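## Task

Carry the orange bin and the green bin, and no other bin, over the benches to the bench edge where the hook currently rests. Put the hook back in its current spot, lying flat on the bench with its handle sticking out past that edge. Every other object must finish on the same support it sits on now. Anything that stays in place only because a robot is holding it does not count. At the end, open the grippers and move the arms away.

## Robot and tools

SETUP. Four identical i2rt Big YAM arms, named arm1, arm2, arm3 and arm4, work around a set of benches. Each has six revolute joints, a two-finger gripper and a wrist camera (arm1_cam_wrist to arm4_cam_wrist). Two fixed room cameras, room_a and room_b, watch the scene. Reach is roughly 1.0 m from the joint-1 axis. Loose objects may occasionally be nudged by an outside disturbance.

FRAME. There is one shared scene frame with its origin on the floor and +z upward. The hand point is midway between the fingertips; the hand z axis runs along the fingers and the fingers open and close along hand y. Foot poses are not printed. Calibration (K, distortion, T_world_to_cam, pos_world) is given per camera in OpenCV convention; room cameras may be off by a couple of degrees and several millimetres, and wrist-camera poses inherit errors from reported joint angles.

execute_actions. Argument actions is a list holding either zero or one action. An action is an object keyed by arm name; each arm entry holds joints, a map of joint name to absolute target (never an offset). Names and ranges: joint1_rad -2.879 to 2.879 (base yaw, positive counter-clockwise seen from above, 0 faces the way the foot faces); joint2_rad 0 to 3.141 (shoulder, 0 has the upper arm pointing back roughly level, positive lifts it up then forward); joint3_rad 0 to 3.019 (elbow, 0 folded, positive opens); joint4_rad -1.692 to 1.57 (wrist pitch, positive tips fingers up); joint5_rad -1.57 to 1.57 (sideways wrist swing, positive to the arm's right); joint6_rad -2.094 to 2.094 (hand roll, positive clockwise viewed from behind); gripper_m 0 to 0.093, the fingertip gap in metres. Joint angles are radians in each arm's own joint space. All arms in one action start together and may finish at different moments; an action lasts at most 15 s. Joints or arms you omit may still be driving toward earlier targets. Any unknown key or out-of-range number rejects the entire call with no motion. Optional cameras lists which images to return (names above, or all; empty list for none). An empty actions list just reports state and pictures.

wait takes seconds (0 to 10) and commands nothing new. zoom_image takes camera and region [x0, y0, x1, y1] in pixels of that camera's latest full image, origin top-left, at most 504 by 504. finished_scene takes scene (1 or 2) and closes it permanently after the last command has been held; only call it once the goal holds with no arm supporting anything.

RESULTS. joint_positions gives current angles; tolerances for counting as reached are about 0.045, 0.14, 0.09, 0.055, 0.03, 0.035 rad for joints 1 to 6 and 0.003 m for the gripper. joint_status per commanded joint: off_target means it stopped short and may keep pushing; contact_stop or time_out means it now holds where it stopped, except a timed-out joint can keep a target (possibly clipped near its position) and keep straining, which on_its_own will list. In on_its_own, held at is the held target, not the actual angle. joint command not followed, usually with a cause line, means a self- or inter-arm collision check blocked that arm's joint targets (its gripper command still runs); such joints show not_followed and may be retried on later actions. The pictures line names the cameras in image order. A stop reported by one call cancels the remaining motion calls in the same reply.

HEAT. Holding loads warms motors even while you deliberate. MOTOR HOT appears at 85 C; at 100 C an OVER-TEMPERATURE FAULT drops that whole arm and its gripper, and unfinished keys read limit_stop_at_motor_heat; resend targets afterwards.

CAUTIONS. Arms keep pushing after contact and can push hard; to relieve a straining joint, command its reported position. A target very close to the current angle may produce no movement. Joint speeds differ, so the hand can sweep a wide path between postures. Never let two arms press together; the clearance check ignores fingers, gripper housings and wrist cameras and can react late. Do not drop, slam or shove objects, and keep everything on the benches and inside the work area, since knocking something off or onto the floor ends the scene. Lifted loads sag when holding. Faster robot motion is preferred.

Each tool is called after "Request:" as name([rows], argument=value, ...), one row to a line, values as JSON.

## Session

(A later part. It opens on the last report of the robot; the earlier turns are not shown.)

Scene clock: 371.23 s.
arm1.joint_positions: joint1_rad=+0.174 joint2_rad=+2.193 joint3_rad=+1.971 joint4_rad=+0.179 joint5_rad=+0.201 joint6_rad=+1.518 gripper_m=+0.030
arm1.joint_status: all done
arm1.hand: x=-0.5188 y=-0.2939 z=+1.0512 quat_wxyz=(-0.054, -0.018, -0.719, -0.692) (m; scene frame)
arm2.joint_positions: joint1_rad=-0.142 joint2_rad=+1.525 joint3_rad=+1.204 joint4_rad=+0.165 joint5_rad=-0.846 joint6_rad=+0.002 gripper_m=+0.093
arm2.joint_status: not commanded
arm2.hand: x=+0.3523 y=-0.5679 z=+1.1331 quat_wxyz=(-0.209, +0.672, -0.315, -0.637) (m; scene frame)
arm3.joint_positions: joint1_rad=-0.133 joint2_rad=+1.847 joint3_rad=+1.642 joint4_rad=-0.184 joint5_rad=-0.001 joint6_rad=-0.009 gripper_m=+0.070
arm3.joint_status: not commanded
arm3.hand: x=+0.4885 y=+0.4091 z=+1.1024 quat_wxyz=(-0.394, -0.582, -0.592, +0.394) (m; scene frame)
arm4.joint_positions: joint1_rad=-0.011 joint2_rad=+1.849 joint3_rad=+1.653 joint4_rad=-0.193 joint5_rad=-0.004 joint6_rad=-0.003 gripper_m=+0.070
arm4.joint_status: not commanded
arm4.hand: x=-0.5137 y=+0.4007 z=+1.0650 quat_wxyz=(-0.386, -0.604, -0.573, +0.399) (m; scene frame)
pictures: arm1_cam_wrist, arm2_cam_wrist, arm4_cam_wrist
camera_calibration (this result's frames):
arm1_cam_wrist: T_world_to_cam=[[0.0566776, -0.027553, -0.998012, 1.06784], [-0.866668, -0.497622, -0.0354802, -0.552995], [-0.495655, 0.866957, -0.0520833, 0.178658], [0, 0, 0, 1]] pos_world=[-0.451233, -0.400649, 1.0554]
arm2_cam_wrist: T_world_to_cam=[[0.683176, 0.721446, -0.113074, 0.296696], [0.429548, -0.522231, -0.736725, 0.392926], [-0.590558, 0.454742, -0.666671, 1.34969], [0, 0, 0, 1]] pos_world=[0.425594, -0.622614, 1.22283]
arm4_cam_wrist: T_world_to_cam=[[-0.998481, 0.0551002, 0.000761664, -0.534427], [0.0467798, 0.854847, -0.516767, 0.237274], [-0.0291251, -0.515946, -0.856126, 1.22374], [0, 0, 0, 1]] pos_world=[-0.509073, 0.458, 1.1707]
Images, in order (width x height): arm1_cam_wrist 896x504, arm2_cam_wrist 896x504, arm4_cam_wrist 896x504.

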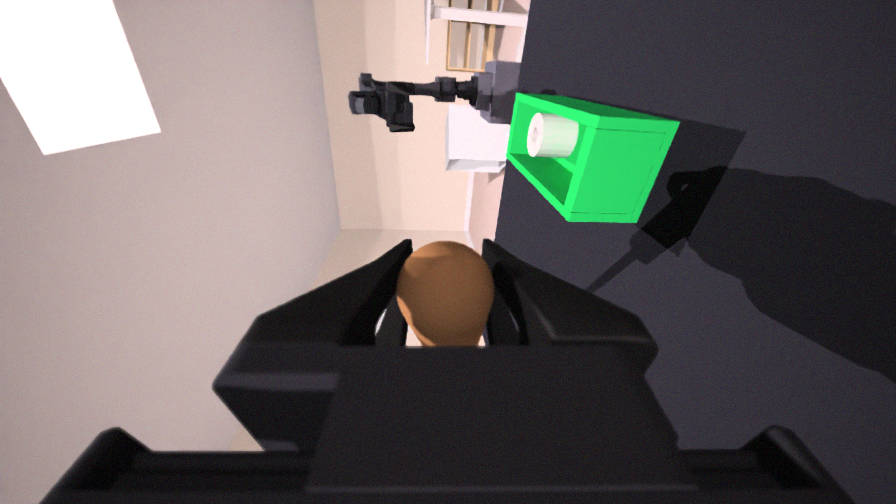

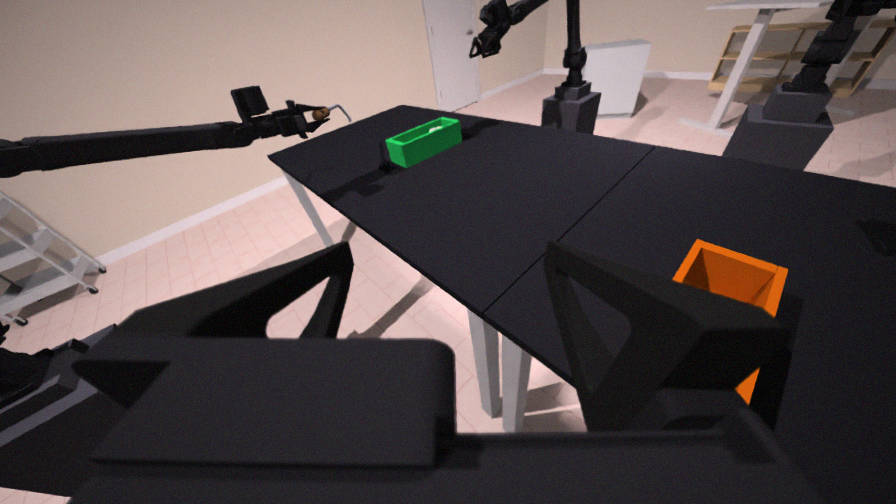

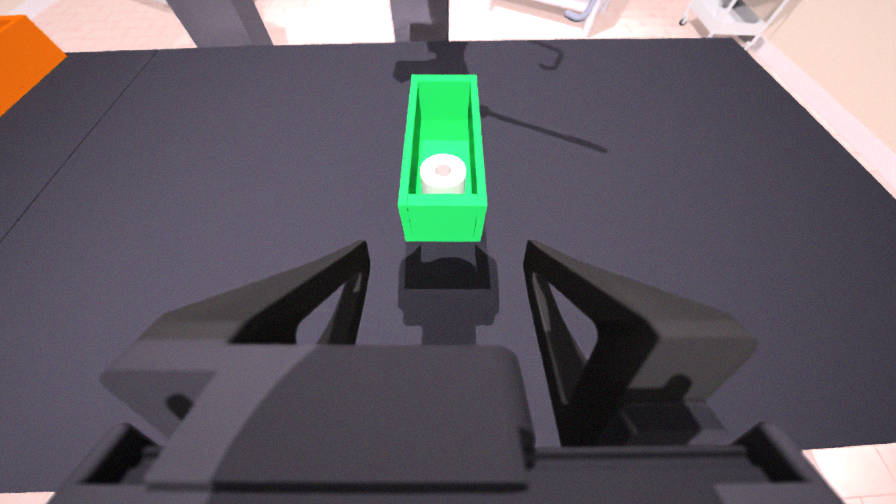

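Request:
zoom_image(camera="arm2_cam_wrist", region=[220, 70, 400, 170])

Request:
execute_actions(actions=[], cameras=["room_a","room_b","arm1_cam_wrist"])

Request:
zoom_image(camera="room_b", region=[280, 200, 480, 320])

Request:
zoom_image(camera="room_a", region=[400, 170, 580, 280])

Region (220, 70, 400, 170) of arm2_cam_wrist's 896x504 image, scaled by 2.800, with more detail than that image has.

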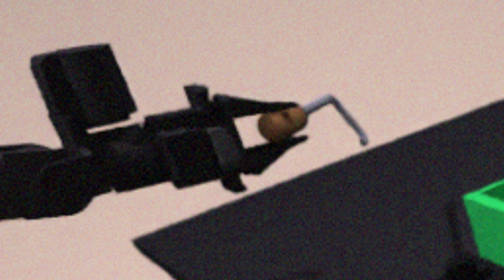

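Scene clock: 397.07 s.
arm1.joint_positions: joint1_rad=+0.174 joint2_rad=+2.193 joint3_rad=+1.971 joint4_rad=+0.179 joint5_rad=+0.201 joint6_rad=+1.518 gripper_m=+0.030
arm1.joint_status: all done
arm1.hand: x=-0.5188 y=-0.2939 z=+1.0512 quat_wxyz=(-0.054, -0.018, -0.719, -0.692) (m; scene frame)
arm2.joint_positions: joint1_rad=-0.142 joint2_rad=+1.525 joint3_rad=+1.204 joint4_rad=+0.165 joint5_rad=-0.846 joint6_rad=+0.002 gripper_m=+0.093
arm2.joint_status: not commanded
arm2.hand: x=+0.3523 y=-0.5679 z=+1.1331 quat_wxyz=(-0.209, +0.672, -0.315, -0.637) (m; scene frame)
arm3.joint_positions: joint1_rad=-0.133 joint2_rad=+1.847 joint3_rad=+1.642 joint4_rad=-0.184 joint5_rad=-0.001 joint6_rad=-0.009 gripper_m=+0.070
arm3.joint_status: not commanded
arm3.hand: x=+0.4885 y=+0.4091 z=+1.1024 quat_wxyz=(-0.394, -0.582, -0.592, +0.394) (m; scene frame)
arm4.joint_positions: joint1_rad=-0.011 joint2_rad=+1.849 joint3_rad=+1.653 joint4_rad=-0.193 joint5_rad=-0.004 joint6_rad=-0.003 gripper_m=+0.070
arm4.joint_status: not commanded
arm4.hand: x=-0.5137 y=+0.4007 z=+1.0650 quat_wxyz=(-0.386, -0.604, -0.573, +0.399) (m; scene frame)
pictures: arm1_cam_wrist, room_a, room_b
camera_calibration (this result's frames):
arm1_cam_wrist: T_world_to_cam=[[0.0566776, -0.027553, -0.998012, 1.06784], [-0.866668, -0.497622, -0.0354802, -0.552995], [-0.495655, 0.866957, -0.0520833, 0.178658], [0, 0, 0, 1]] pos_world=[-0.451233, -0.400649, 1.0554]
Images, in order (width x height): arm1_cam_wrist 896x504, room_a 896x504, room_b 896x504.

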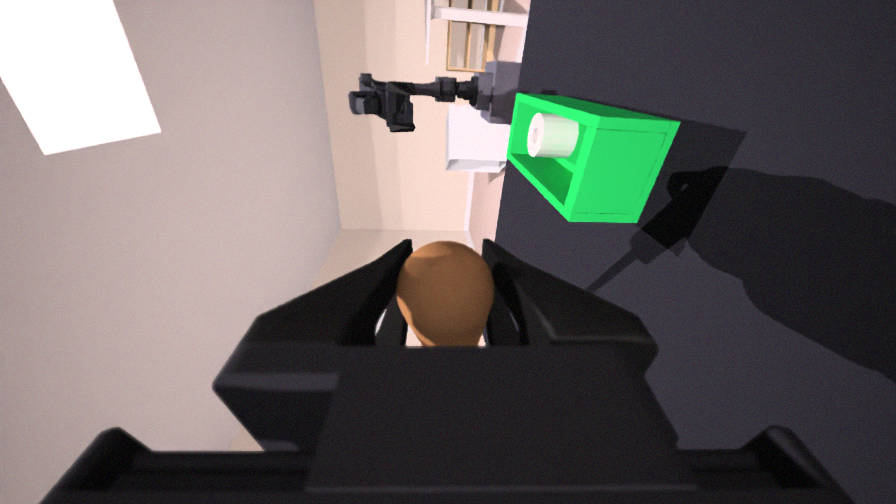

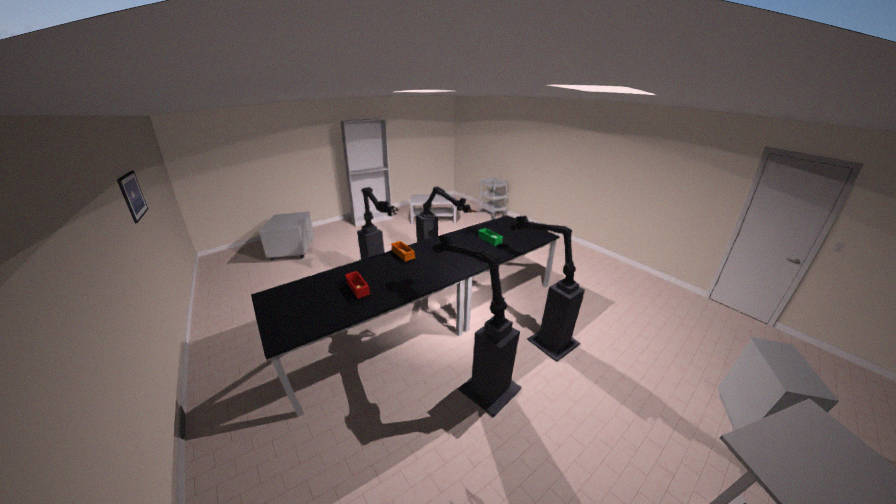

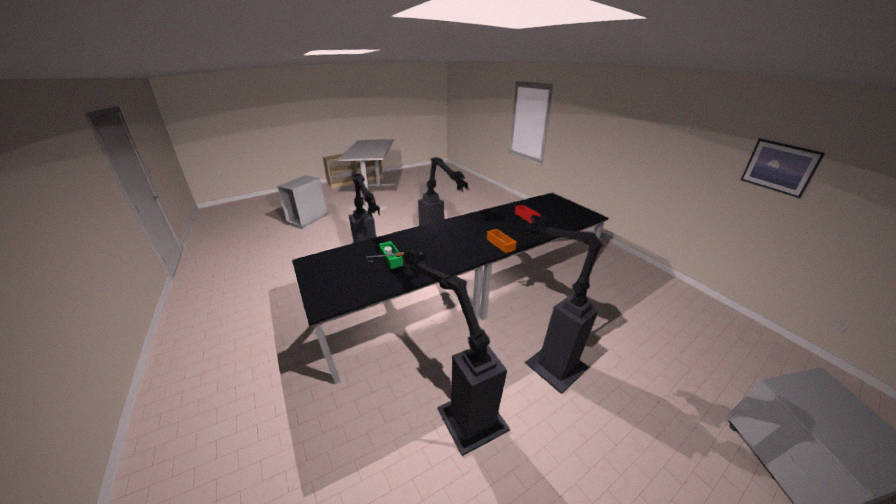

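Region (280, 200, 480, 320) of room_b's 896x504 image, scaled by 2.520, with more detail than that image has; it fills the top 302 rows of this view, and the rest is white.

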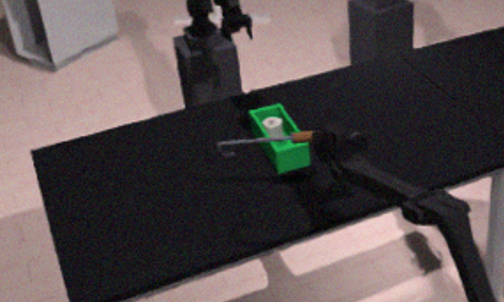

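Region (400, 170, 580, 280) of room_a's 896x504 image, scaled by 2.800, with more detail than that image has.

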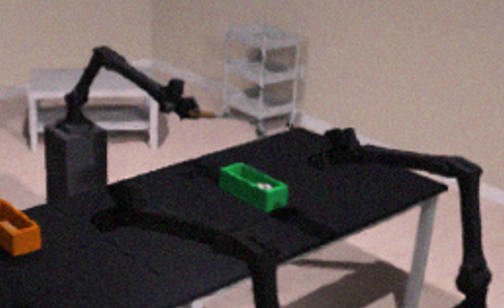

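Request:
execute_actions([
  {"arm1":{"joints":{"joint2_rad":2.45,"joint4_rad":0.49,"joint6_rad":1.57}}},
], cameras=["arm1_cam_wrist","arm2_cam_wrist","arm4_cam_wrist"])

Scene clock: 417.60 s.
arm1.joint_positions: joint1_rad=+0.172 joint2_rad=+2.480 joint3_rad=+1.971 joint4_rad=+0.473 joint5_rad=+0.200 joint6_rad=+1.582 gripper_m=+0.029
arm1.joint_status: all done
arm1.hand: x=-0.5212 y=-0.2667 z=+0.8625 quat_wxyz=(-0.032, -0.042, -0.716, -0.697) (m; scene frame)
arm2.joint_positions: joint1_rad=-0.142 joint2_rad=+1.525 joint3_rad=+1.204 joint4_rad=+0.165 joint5_rad=-0.846 joint6_rad=+0.002 gripper_m=+0.093
arm2.joint_status: not commanded
arm2.hand: x=+0.3523 y=-0.5679 z=+1.1331 quat_wxyz=(-0.209, +0.672, -0.315, -0.637) (m; scene frame)
arm3.joint_positions: joint1_rad=-0.133 joint2_rad=+1.847 joint3_rad=+1.642 joint4_rad=-0.184 joint5_rad=-0.001 joint6_rad=-0.009 gripper_m=+0.070
arm3.joint_status: not commanded
arm3.hand: x=+0.4885 y=+0.4091 z=+1.1024 quat_wxyz=(-0.394, -0.582, -0.592, +0.394) (m; scene frame)
arm4.joint_positions: joint1_rad=-0.011 joint2_rad=+1.849 joint3_rad=+1.653 joint4_rad=-0.193 joint5_rad=-0.004 joint6_rad=-0.003 gripper_m=+0.070
arm4.joint_status: not commanded
arm4.hand: x=-0.5137 y=+0.4007 z=+1.0650 quat_wxyz=(-0.386, -0.604, -0.573, +0.399) (m; scene frame)
pictures: arm1_cam_wrist, arm2_cam_wrist, arm4_cam_wrist
camera_calibration (this result's frames):
arm1_cam_wrist: T_world_to_cam=[[-0.00745375, -0.0134349, -0.999882, 0.85236], [-0.868778, -0.495028, 0.0131279, -0.59052], [-0.495146, 0.868773, -0.00798216, 0.106832], [0, 0, 0, 1]] pos_world=[-0.45378, -0.373686, 0.860864]
arm2_cam_wrist: T_world_to_cam=[[0.683176, 0.721446, -0.113074, 0.296696], [0.429548, -0.522231, -0.736725, 0.392926], [-0.590558, 0.454742, -0.666671, 1.34969], [0, 0, 0, 1]] pos_world=[0.425594, -0.622614, 1.22283]
arm4_cam_wrist: T_world_to_cam=[[-0.998481, 0.0551002, 0.000761664, -0.534427], [0.0467798, 0.854847, -0.516767, 0.237274], [-0.0291251, -0.515946, -0.856126, 1.22374], [0, 0, 0, 1]] pos_world=[-0.509073, 0.458, 1.1707]
Images, in order (width x height): arm1_cam_wrist 896x504, arm2_cam_wrist 896x504, arm4_cam_wrist 896x504.

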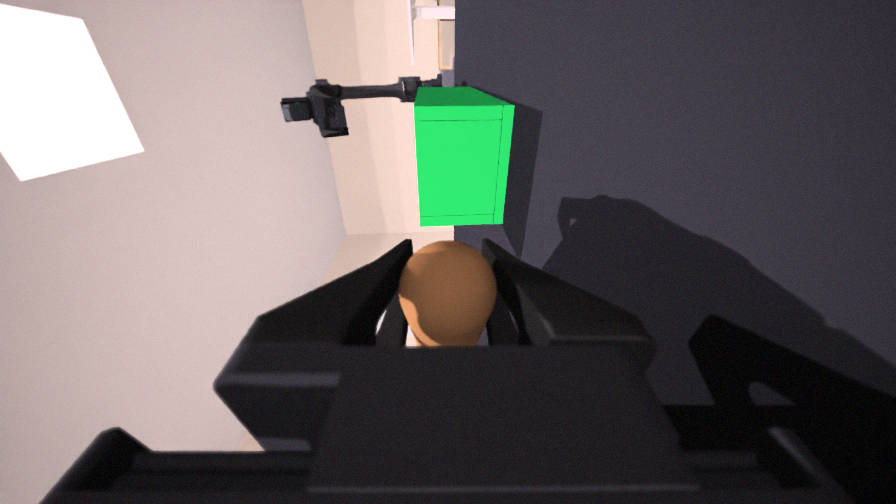

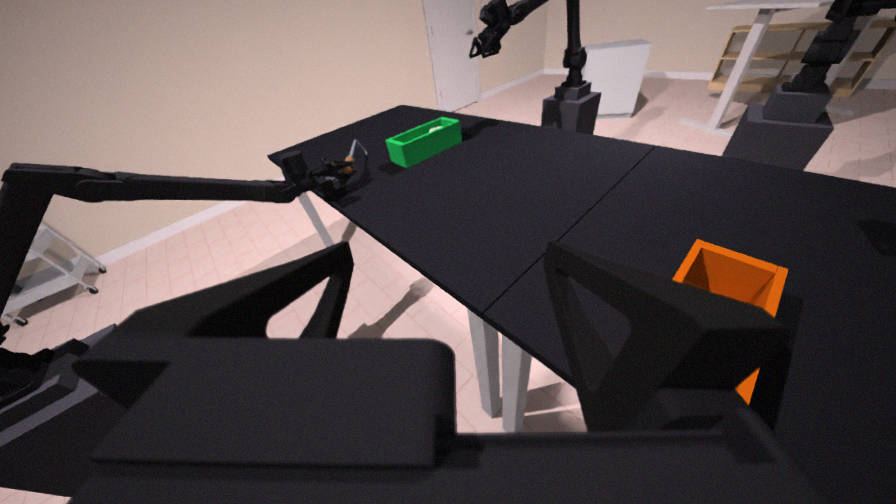

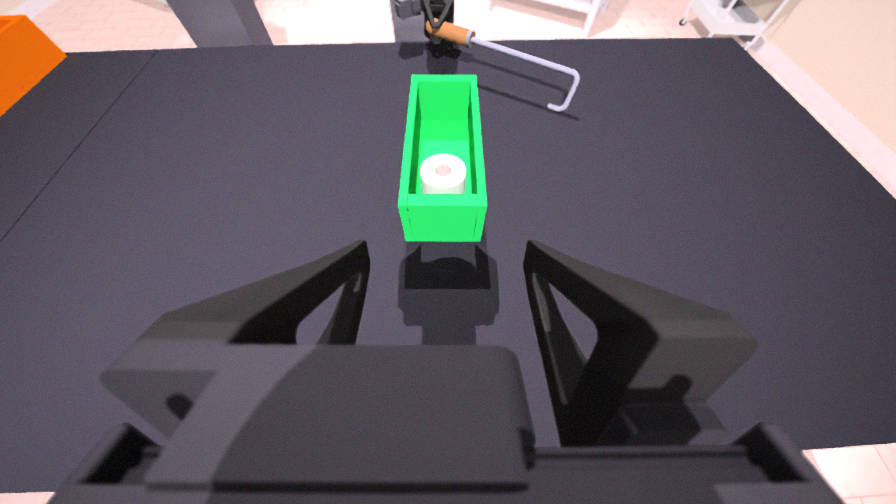

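Request:
execute_actions(actions=[])

Scene clock: 437.47 s.
arm1.joint_positions: joint1_rad=+0.172 joint2_rad=+2.480 joint3_rad=+1.971 joint4_rad=+0.473 joint5_rad=+0.200 joint6_rad=+1.582 gripper_m=+0.029
arm1.joint_status: all done
arm1.hand: x=-0.5212 y=-0.2667 z=+0.8625 quat_wxyz=(-0.032, -0.042, -0.716, -0.697) (m; scene frame)
arm2.joint_positions: joint1_rad=-0.142 joint2_rad=+1.525 joint3_rad=+1.204 joint4_rad=+0.165 joint5_rad=-0.846 joint6_rad=+0.002 gripper_m=+0.093
arm2.joint_status: not commanded
arm2.hand: x=+0.3523 y=-0.5679 z=+1.1331 quat_wxyz=(-0.209, +0.672, -0.315, -0.637) (m; scene frame)
arm3.joint_positions: joint1_rad=-0.133 joint2_rad=+1.847 joint3_rad=+1.642 joint4_rad=-0.184 joint5_rad=-0.001 joint6_rad=-0.009 gripper_m=+0.070
arm3.joint_status: not commanded
arm3.hand: x=+0.4885 y=+0.4091 z=+1.1024 quat_wxyz=(-0.394, -0.582, -0.592, +0.394) (m; scene frame)
arm4.joint_positions: joint1_rad=-0.011 joint2_rad=+1.849 joint3_rad=+1.653 joint4_rad=-0.193 joint5_rad=-0.004 joint6_rad=-0.003 gripper_m=+0.070
arm4.joint_status: not commanded
arm4.hand: x=-0.5137 y=+0.4007 z=+1.0650 quat_wxyz=(-0.386, -0.604, -0.573, +0.399) (m; scene frame)
pictures: arm1_cam_wrist, arm2_cam_wrist, arm3_cam_wrist, arm4_cam_wrist, room_a, room_b
camera_calibration (this result's frames):
arm1_cam_wrist: T_world_to_cam=[[-0.00745375, -0.0134349, -0.999882, 0.85236], [-0.868778, -0.495028, 0.0131279, -0.59052], [-0.495146, 0.868773, -0.00798216, 0.106832], [0, 0, 0, 1]] pos_world=[-0.45378, -0.373686, 0.860864]
arm2_cam_wrist: T_world_to_cam=[[0.683176, 0.721446, -0.113074, 0.296696], [0.429548, -0.522231, -0.736725, 0.392926], [-0.590558, 0.454742, -0.666671, 1.34969], [0, 0, 0, 1]] pos_world=[0.425594, -0.622614, 1.22283]
arm3_cam_wrist: T_world_to_cam=[[-0.999633, -0.0270493, 0.00140227, 0.499346], [-0.0234321, 0.837664, -0.545683, 0.271579], [0.0135857, -0.545515, -0.837991, 1.26219], [0, 0, 0, 1]] pos_world=[0.488379, 0.47456, 1.2052]
arm4_cam_wrist: T_world_to_cam=[[-0.998481, 0.0551002, 0.000761664, -0.534427], [0.0467798, 0.854847, -0.516767, 0.237274], [-0.0291251, -0.515946, -0.856126, 1.22374], [0, 0, 0, 1]] pos_world=[-0.509073, 0.458, 1.1707]
Images, in order (width x height): arm1_cam_wrist 896x504, arm2_cam_wrist 896x504, arm3_cam_wrist 896x504, arm4_cam_wrist 896x504, room_a 896x504, room_b 896x504.

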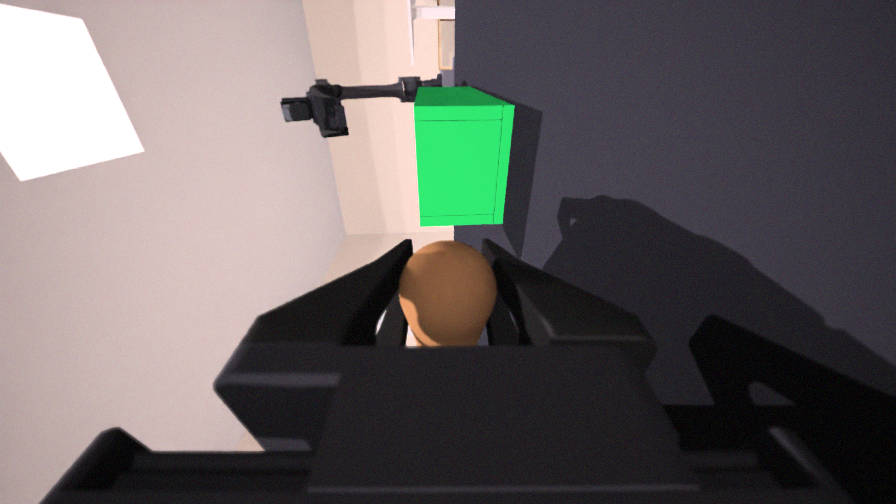

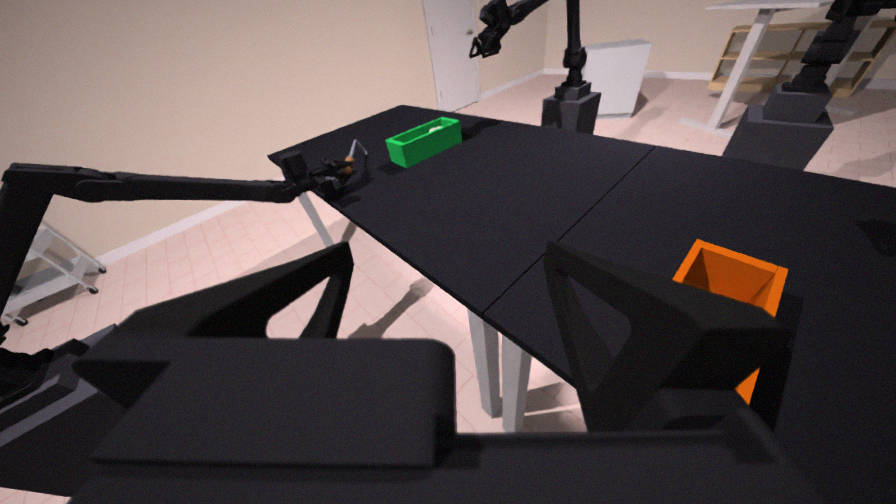

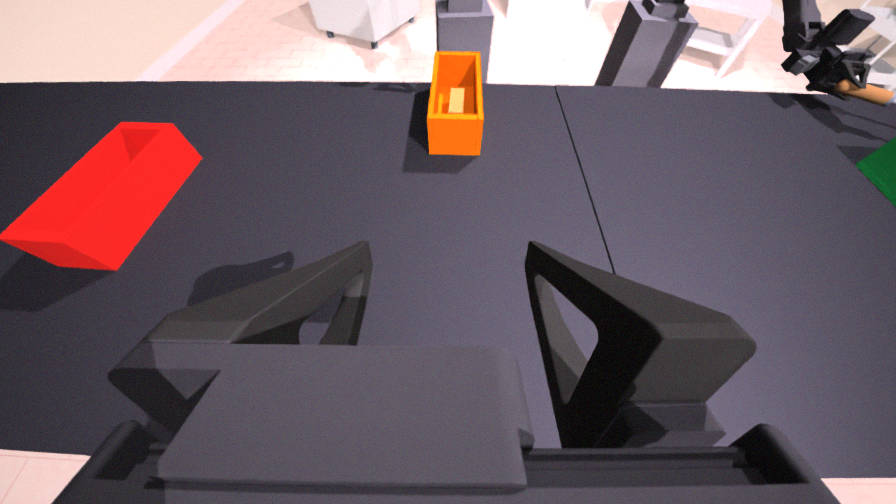

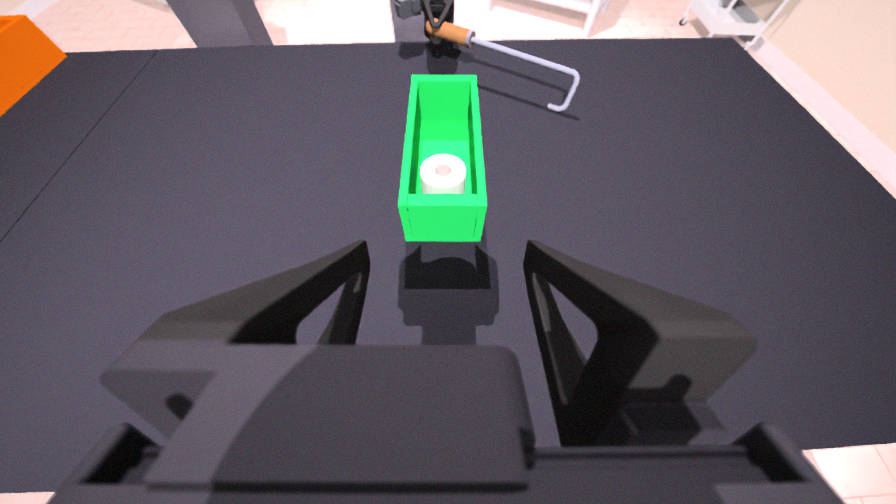

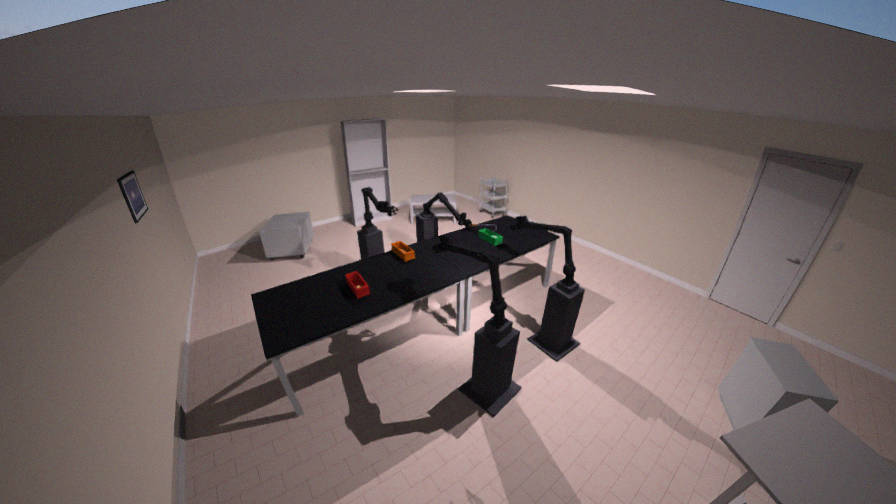

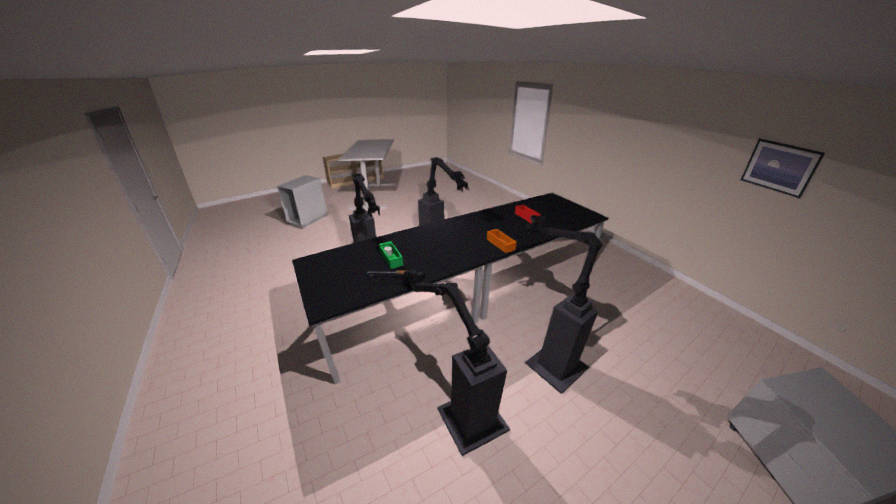

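Request:
execute_actions([
  {"arm1":{"joints":{"joint1_rad":0.216,"joint2_rad":2.32,"joint3_rad":1.73,"joint4_rad":0.595,"joint5_rad":-0.03}}},
], cameras=["arm1_cam_wrist","arm2_cam_wrist","arm4_cam_wrist"])

Scene clock: 474.30 s.
arm1.joint_positions: joint1_rad=+0.220 joint2_rad=+2.346 joint3_rad=+1.734 joint4_rad=+0.570 joint5_rad=-0.031 joint6_rad=+1.567 gripper_m=+0.029
arm1.joint_status: all done
arm1.hand: x=-0.5989 y=-0.3202 z=+0.8712 quat_wxyz=(+0.062, +0.061, -0.716, -0.693) (m; scene frame)
arm2.joint_positions: joint1_rad=-0.142 joint2_rad=+1.525 joint3_rad=+1.204 joint4_rad=+0.165 joint5_rad=-0.846 joint6_rad=+0.002 gripper_m=+0.093
arm2.joint_status: not commanded
arm2.hand: x=+0.3523 y=-0.5679 z=+1.1331 quat_wxyz=(-0.209, +0.672, -0.315, -0.637) (m; scene frame)
arm3.joint_positions: joint1_rad=-0.133 joint2_rad=+1.847 joint3_rad=+1.642 joint4_rad=-0.184 joint5_rad=-0.001 joint6_rad=-0.009 gripper_m=+0.070
arm3.joint_status: not commanded
arm3.hand: x=+0.4885 y=+0.4091 z=+1.1024 quat_wxyz=(-0.394, -0.582, -0.592, +0.394) (m; scene frame)
arm4.joint_positions: joint1_rad=-0.011 joint2_rad=+1.849 joint3_rad=+1.653 joint4_rad=-0.193 joint5_rad=-0.004 joint6_rad=-0.003 gripper_m=+0.070
arm4.joint_status: not commanded
arm4.hand: x=-0.5137 y=+0.4007 z=+1.0650 quat_wxyz=(-0.386, -0.604, -0.573, +0.399) (m; scene frame)
pictures: arm1_cam_wrist, arm2_cam_wrist, arm4_cam_wrist
camera_calibration (this result's frames):
arm1_cam_wrist: T_world_to_cam=[[0.00540142, -0.0186353, -0.999812, 0.865644], [-0.698255, -0.715785, 0.0095691, -0.650089], [-0.715829, 0.698072, -0.0168785, -0.064157], [0, 0, 0, 1]] pos_world=[-0.504529, -0.404406, 0.870619]
arm2_cam_wrist: T_world_to_cam=[[0.683176, 0.721446, -0.113074, 0.296696], [0.429548, -0.522231, -0.736725, 0.392926], [-0.590558, 0.454742, -0.666671, 1.34969], [0, 0, 0, 1]] pos_world=[0.425594, -0.622614, 1.22283]
arm4_cam_wrist: T_world_to_cam=[[-0.998481, 0.0551002, 0.000761664, -0.534427], [0.0467798, 0.854847, -0.516767, 0.237274], [-0.0291251, -0.515946, -0.856126, 1.22374], [0, 0, 0, 1]] pos_world=[-0.509073, 0.458, 1.1707]
Images, in order (width x height): arm1_cam_wrist 896x504, arm2_cam_wrist 896x504, arm4_cam_wrist 896x504.

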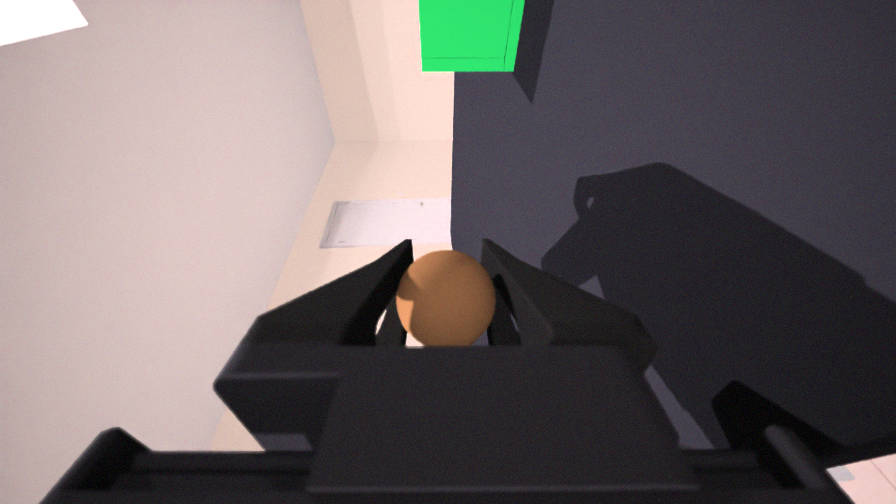

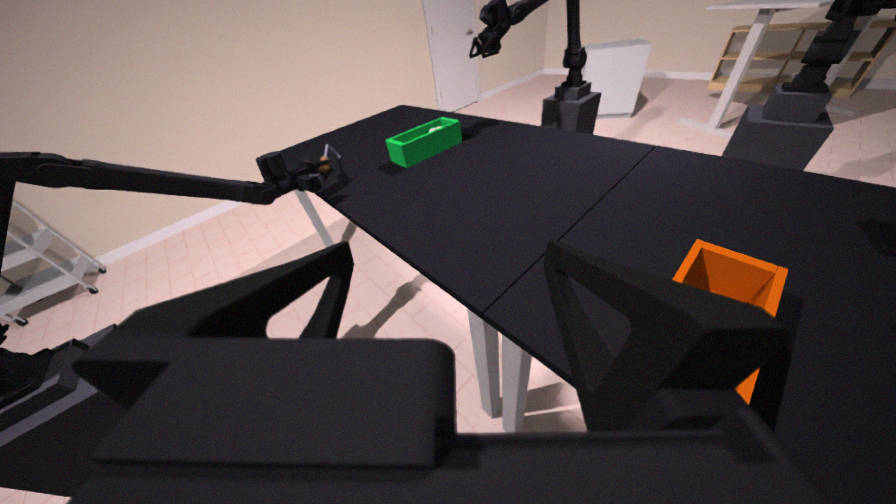

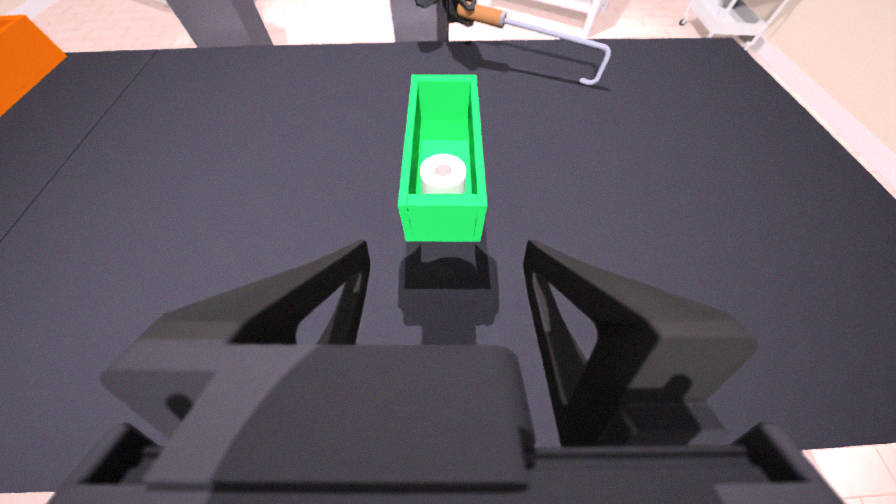

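Request:
execute_actions([
  {"arm1":{"joints":{"joint1_rad":0.30,"joint2_rad":2.225,"joint3_rad":1.94,"joint4_rad":0.37,"joint5_rad":0.45,"joint6_rad":1.58}}},
], cameras=["arm1_cam_wrist","arm2_cam_wrist","arm4_cam_wrist"])

Scene clock: 517.40 s.
arm1.joint_positions: joint1_rad=+0.300 joint2_rad=+2.266 joint3_rad=+1.863 joint4_rad=+0.354 joint5_rad=+0.450 joint6_rad=+1.535 gripper_m=+0.029
arm1.joint_status: joint6_rad time_out (moved -0.033 of +0.013); the others done
arm1.on_its_own: joint6_rad reads +1.535 and still pushes toward +1.580 since a time_out
arm1.hand: x=-0.5902 y=-0.3139 z=+0.9649 quat_wxyz=(-0.095, -0.065, -0.717, -0.687) (m; scene frame)
arm2.joint_positions: joint1_rad=-0.142 joint2_rad=+1.525 joint3_rad=+1.204 joint4_rad=+0.165 joint5_rad=-0.846 joint6_rad=+0.002 gripper_m=+0.093
arm2.joint_status: not commanded
arm2.hand: x=+0.3523 y=-0.5679 z=+1.1331 quat_wxyz=(-0.209, +0.672, -0.315, -0.637) (m; scene frame)
arm3.joint_positions: joint1_rad=-0.133 joint2_rad=+1.847 joint3_rad=+1.642 joint4_rad=-0.184 joint5_rad=-0.001 joint6_rad=-0.009 gripper_m=+0.070
arm3.joint_status: not commanded
arm3.hand: x=+0.4885 y=+0.4091 z=+1.1024 quat_wxyz=(-0.394, -0.582, -0.592, +0.394) (m; scene frame)
arm4.joint_positions: joint1_rad=-0.011 joint2_rad=+1.849 joint3_rad=+1.653 joint4_rad=-0.193 joint5_rad=-0.004 joint6_rad=-0.003 gripper_m=+0.070
arm4.joint_status: not commanded
arm4.hand: x=-0.5137 y=+0.4007 z=+1.0650 quat_wxyz=(-0.386, -0.604, -0.573, +0.399) (m; scene frame)
pictures: arm1_cam_wrist, arm2_cam_wrist, arm4_cam_wrist
camera_calibration (this result's frames):
arm1_cam_wrist: T_world_to_cam=[[0.0472381, -0.0352116, -0.998263, 0.977406], [-0.92175, -0.386624, -0.0299802, -0.630821], [-0.384897, 0.921565, -0.0507197, 0.237408], [0, 0, 0, 1]] pos_world=[-0.536253, -0.428262, 0.968837]
arm2_cam_wrist: T_world_to_cam=[[0.683176, 0.721446, -0.113074, 0.296696], [0.429548, -0.522231, -0.736725, 0.392926], [-0.590558, 0.454742, -0.666671, 1.34969], [0, 0, 0, 1]] pos_world=[0.425594, -0.622614, 1.22283]
arm4_cam_wrist: T_world_to_cam=[[-0.998481, 0.0551002, 0.000761664, -0.534427], [0.0467798, 0.854847, -0.516767, 0.237274], [-0.0291251, -0.515946, -0.856126, 1.22374], [0, 0, 0, 1]] pos_world=[-0.509073, 0.458, 1.1707]
Images, in order (width x height): arm1_cam_wrist 896x504, arm2_cam_wrist 896x504, arm4_cam_wrist 896x504.

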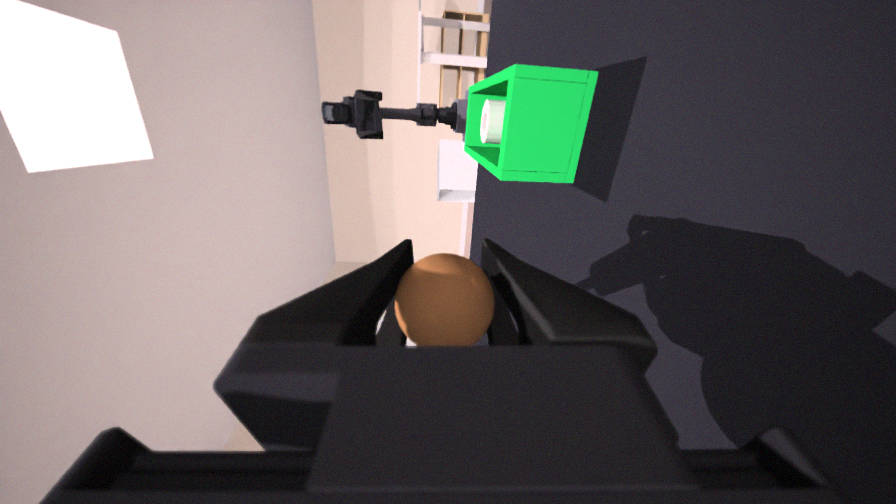

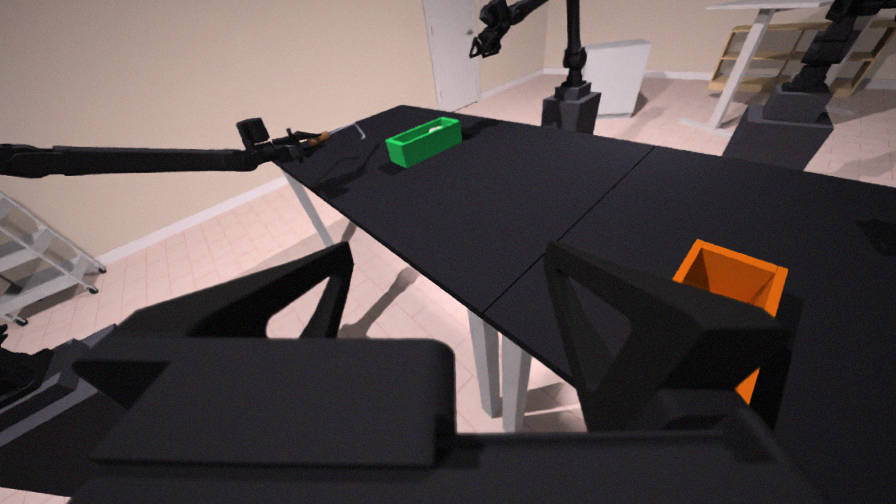

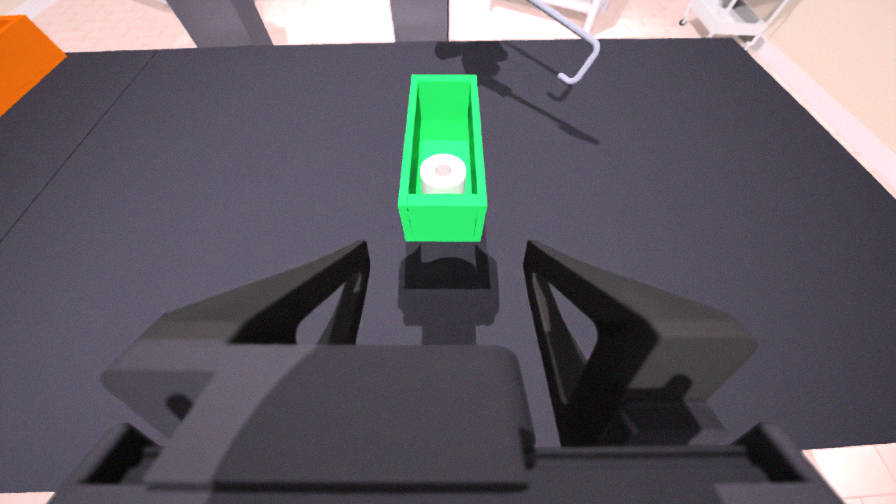

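Request:
execute_actions([
  {"arm1":{"joints":{"joint2_rad":2.205,"joint3_rad":1.98,"joint5_rad":0.92}}},
], cameras=["arm1_cam_wrist","arm2_cam_wrist","arm4_cam_wrist"])

Scene clock: 522.23 s.
arm1.joint_positions: joint1_rad=+0.300 joint2_rad=+2.264 joint3_rad=+1.893 joint4_rad=+0.353 joint5_rad=+0.918 joint6_rad=+1.532 gripper_m=+0.029
arm1.joint_status: all done
arm1.on_its_own: joint6_rad reads +1.532 and still pushes toward +1.580 since a time_out
arm1.hand: x=-0.5197 y=-0.3452 z=+0.9835 quat_wxyz=(-0.254, -0.228, -0.673, -0.656) (m; scene frame)
arm2.joint_positions: joint1_rad=-0.142 joint2_rad=+1.525 joint3_rad=+1.204 joint4_rad=+0.165 joint5_rad=-0.846 joint6_rad=+0.002 gripper_m=+0.093
arm2.joint_status: not commanded
arm2.hand: x=+0.3523 y=-0.5679 z=+1.1331 quat_wxyz=(-0.209, +0.672, -0.315, -0.637) (m; scene frame)
arm3.joint_positions: joint1_rad=-0.133 joint2_rad=+1.847 joint3_rad=+1.642 joint4_rad=-0.184 joint5_rad=-0.001 joint6_rad=-0.009 gripper_m=+0.070
arm3.joint_status: not commanded
arm3.hand: x=+0.4885 y=+0.4091 z=+1.1024 quat_wxyz=(-0.394, -0.582, -0.592, +0.394) (m; scene frame)
arm4.joint_positions: joint1_rad=-0.011 joint2_rad=+1.849 joint3_rad=+1.653 joint4_rad=-0.193 joint5_rad=-0.004 joint6_rad=-0.003 gripper_m=+0.070
arm4.joint_status: not commanded
arm4.hand: x=-0.5137 y=+0.4007 z=+1.0650 quat_wxyz=(-0.386, -0.604, -0.573, +0.399) (m; scene frame)
pictures: arm1_cam_wrist, arm2_cam_wrist, arm4_cam_wrist
camera_calibration (this result's frames):
arm1_cam_wrist: T_world_to_cam=[[0.0392682, -0.0279622, -0.998837, 0.990461], [-0.996602, 0.0713431, -0.0411775, -0.447162], [0.0724116, 0.99706, -0.0250656, 0.532805], [0, 0, 0, 1]] pos_world=[-0.523117, -0.471641, 0.984251]
arm2_cam_wrist: T_world_to_cam=[[0.683176, 0.721446, -0.113074, 0.296696], [0.429548, -0.522231, -0.736725, 0.392926], [-0.590558, 0.454742, -0.666671, 1.34969], [0, 0, 0, 1]] pos_world=[0.425594, -0.622614, 1.22283]
arm4_cam_wrist: T_world_to_cam=[[-0.998481, 0.0551002, 0.000761664, -0.534427], [0.0467798, 0.854847, -0.516767, 0.237274], [-0.0291251, -0.515946, -0.856126, 1.22374], [0, 0, 0, 1]] pos_world=[-0.509073, 0.458, 1.1707]
Images, in order (width x height): arm1_cam_wrist 896x504, arm2_cam_wrist 896x504, arm4_cam_wrist 896x504.

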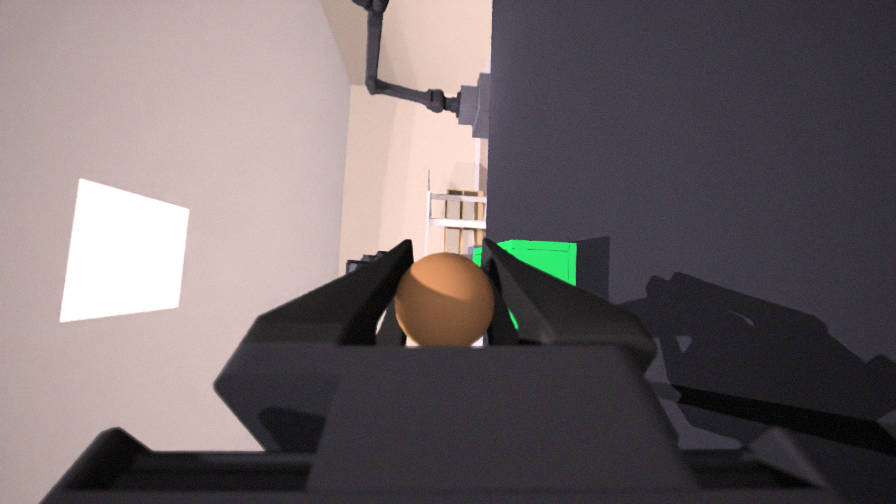

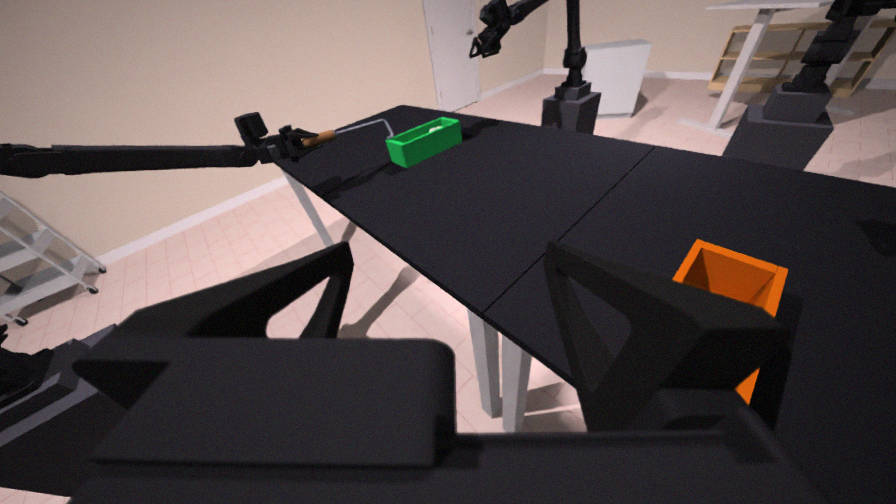

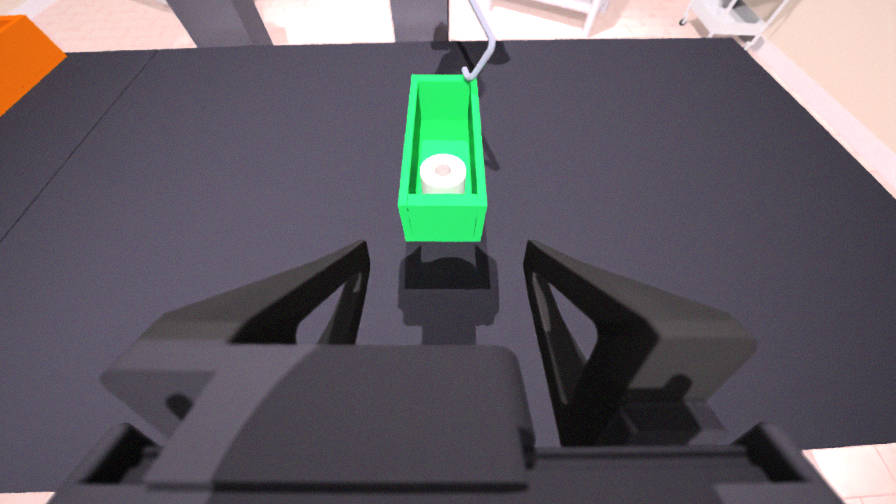

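Request:
zoom_image(camera="arm2_cam_wrist", region=[230, 90, 480, 190])

Request:
zoom_image(camera="arm4_cam_wrist", region=[380, 0, 560, 120])

Region (230, 90, 480, 190) of arm2_cam_wrist's 896x504 image, scaled by 2.016, with more detail than that image has; it fills the top 202 rows of this view, and the rest is white.

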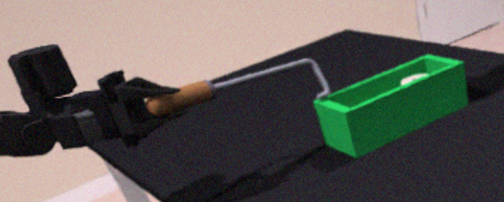

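Region (380, 0, 560, 120) of arm4_cam_wrist's 896x504 image, scaled by 2.800, with more detail than that image has.

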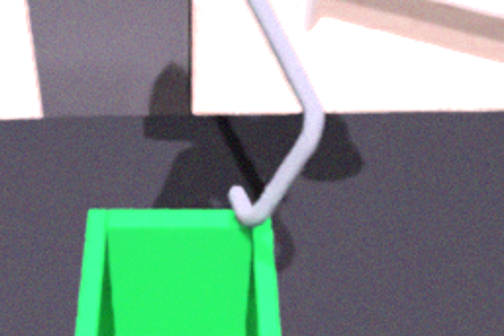

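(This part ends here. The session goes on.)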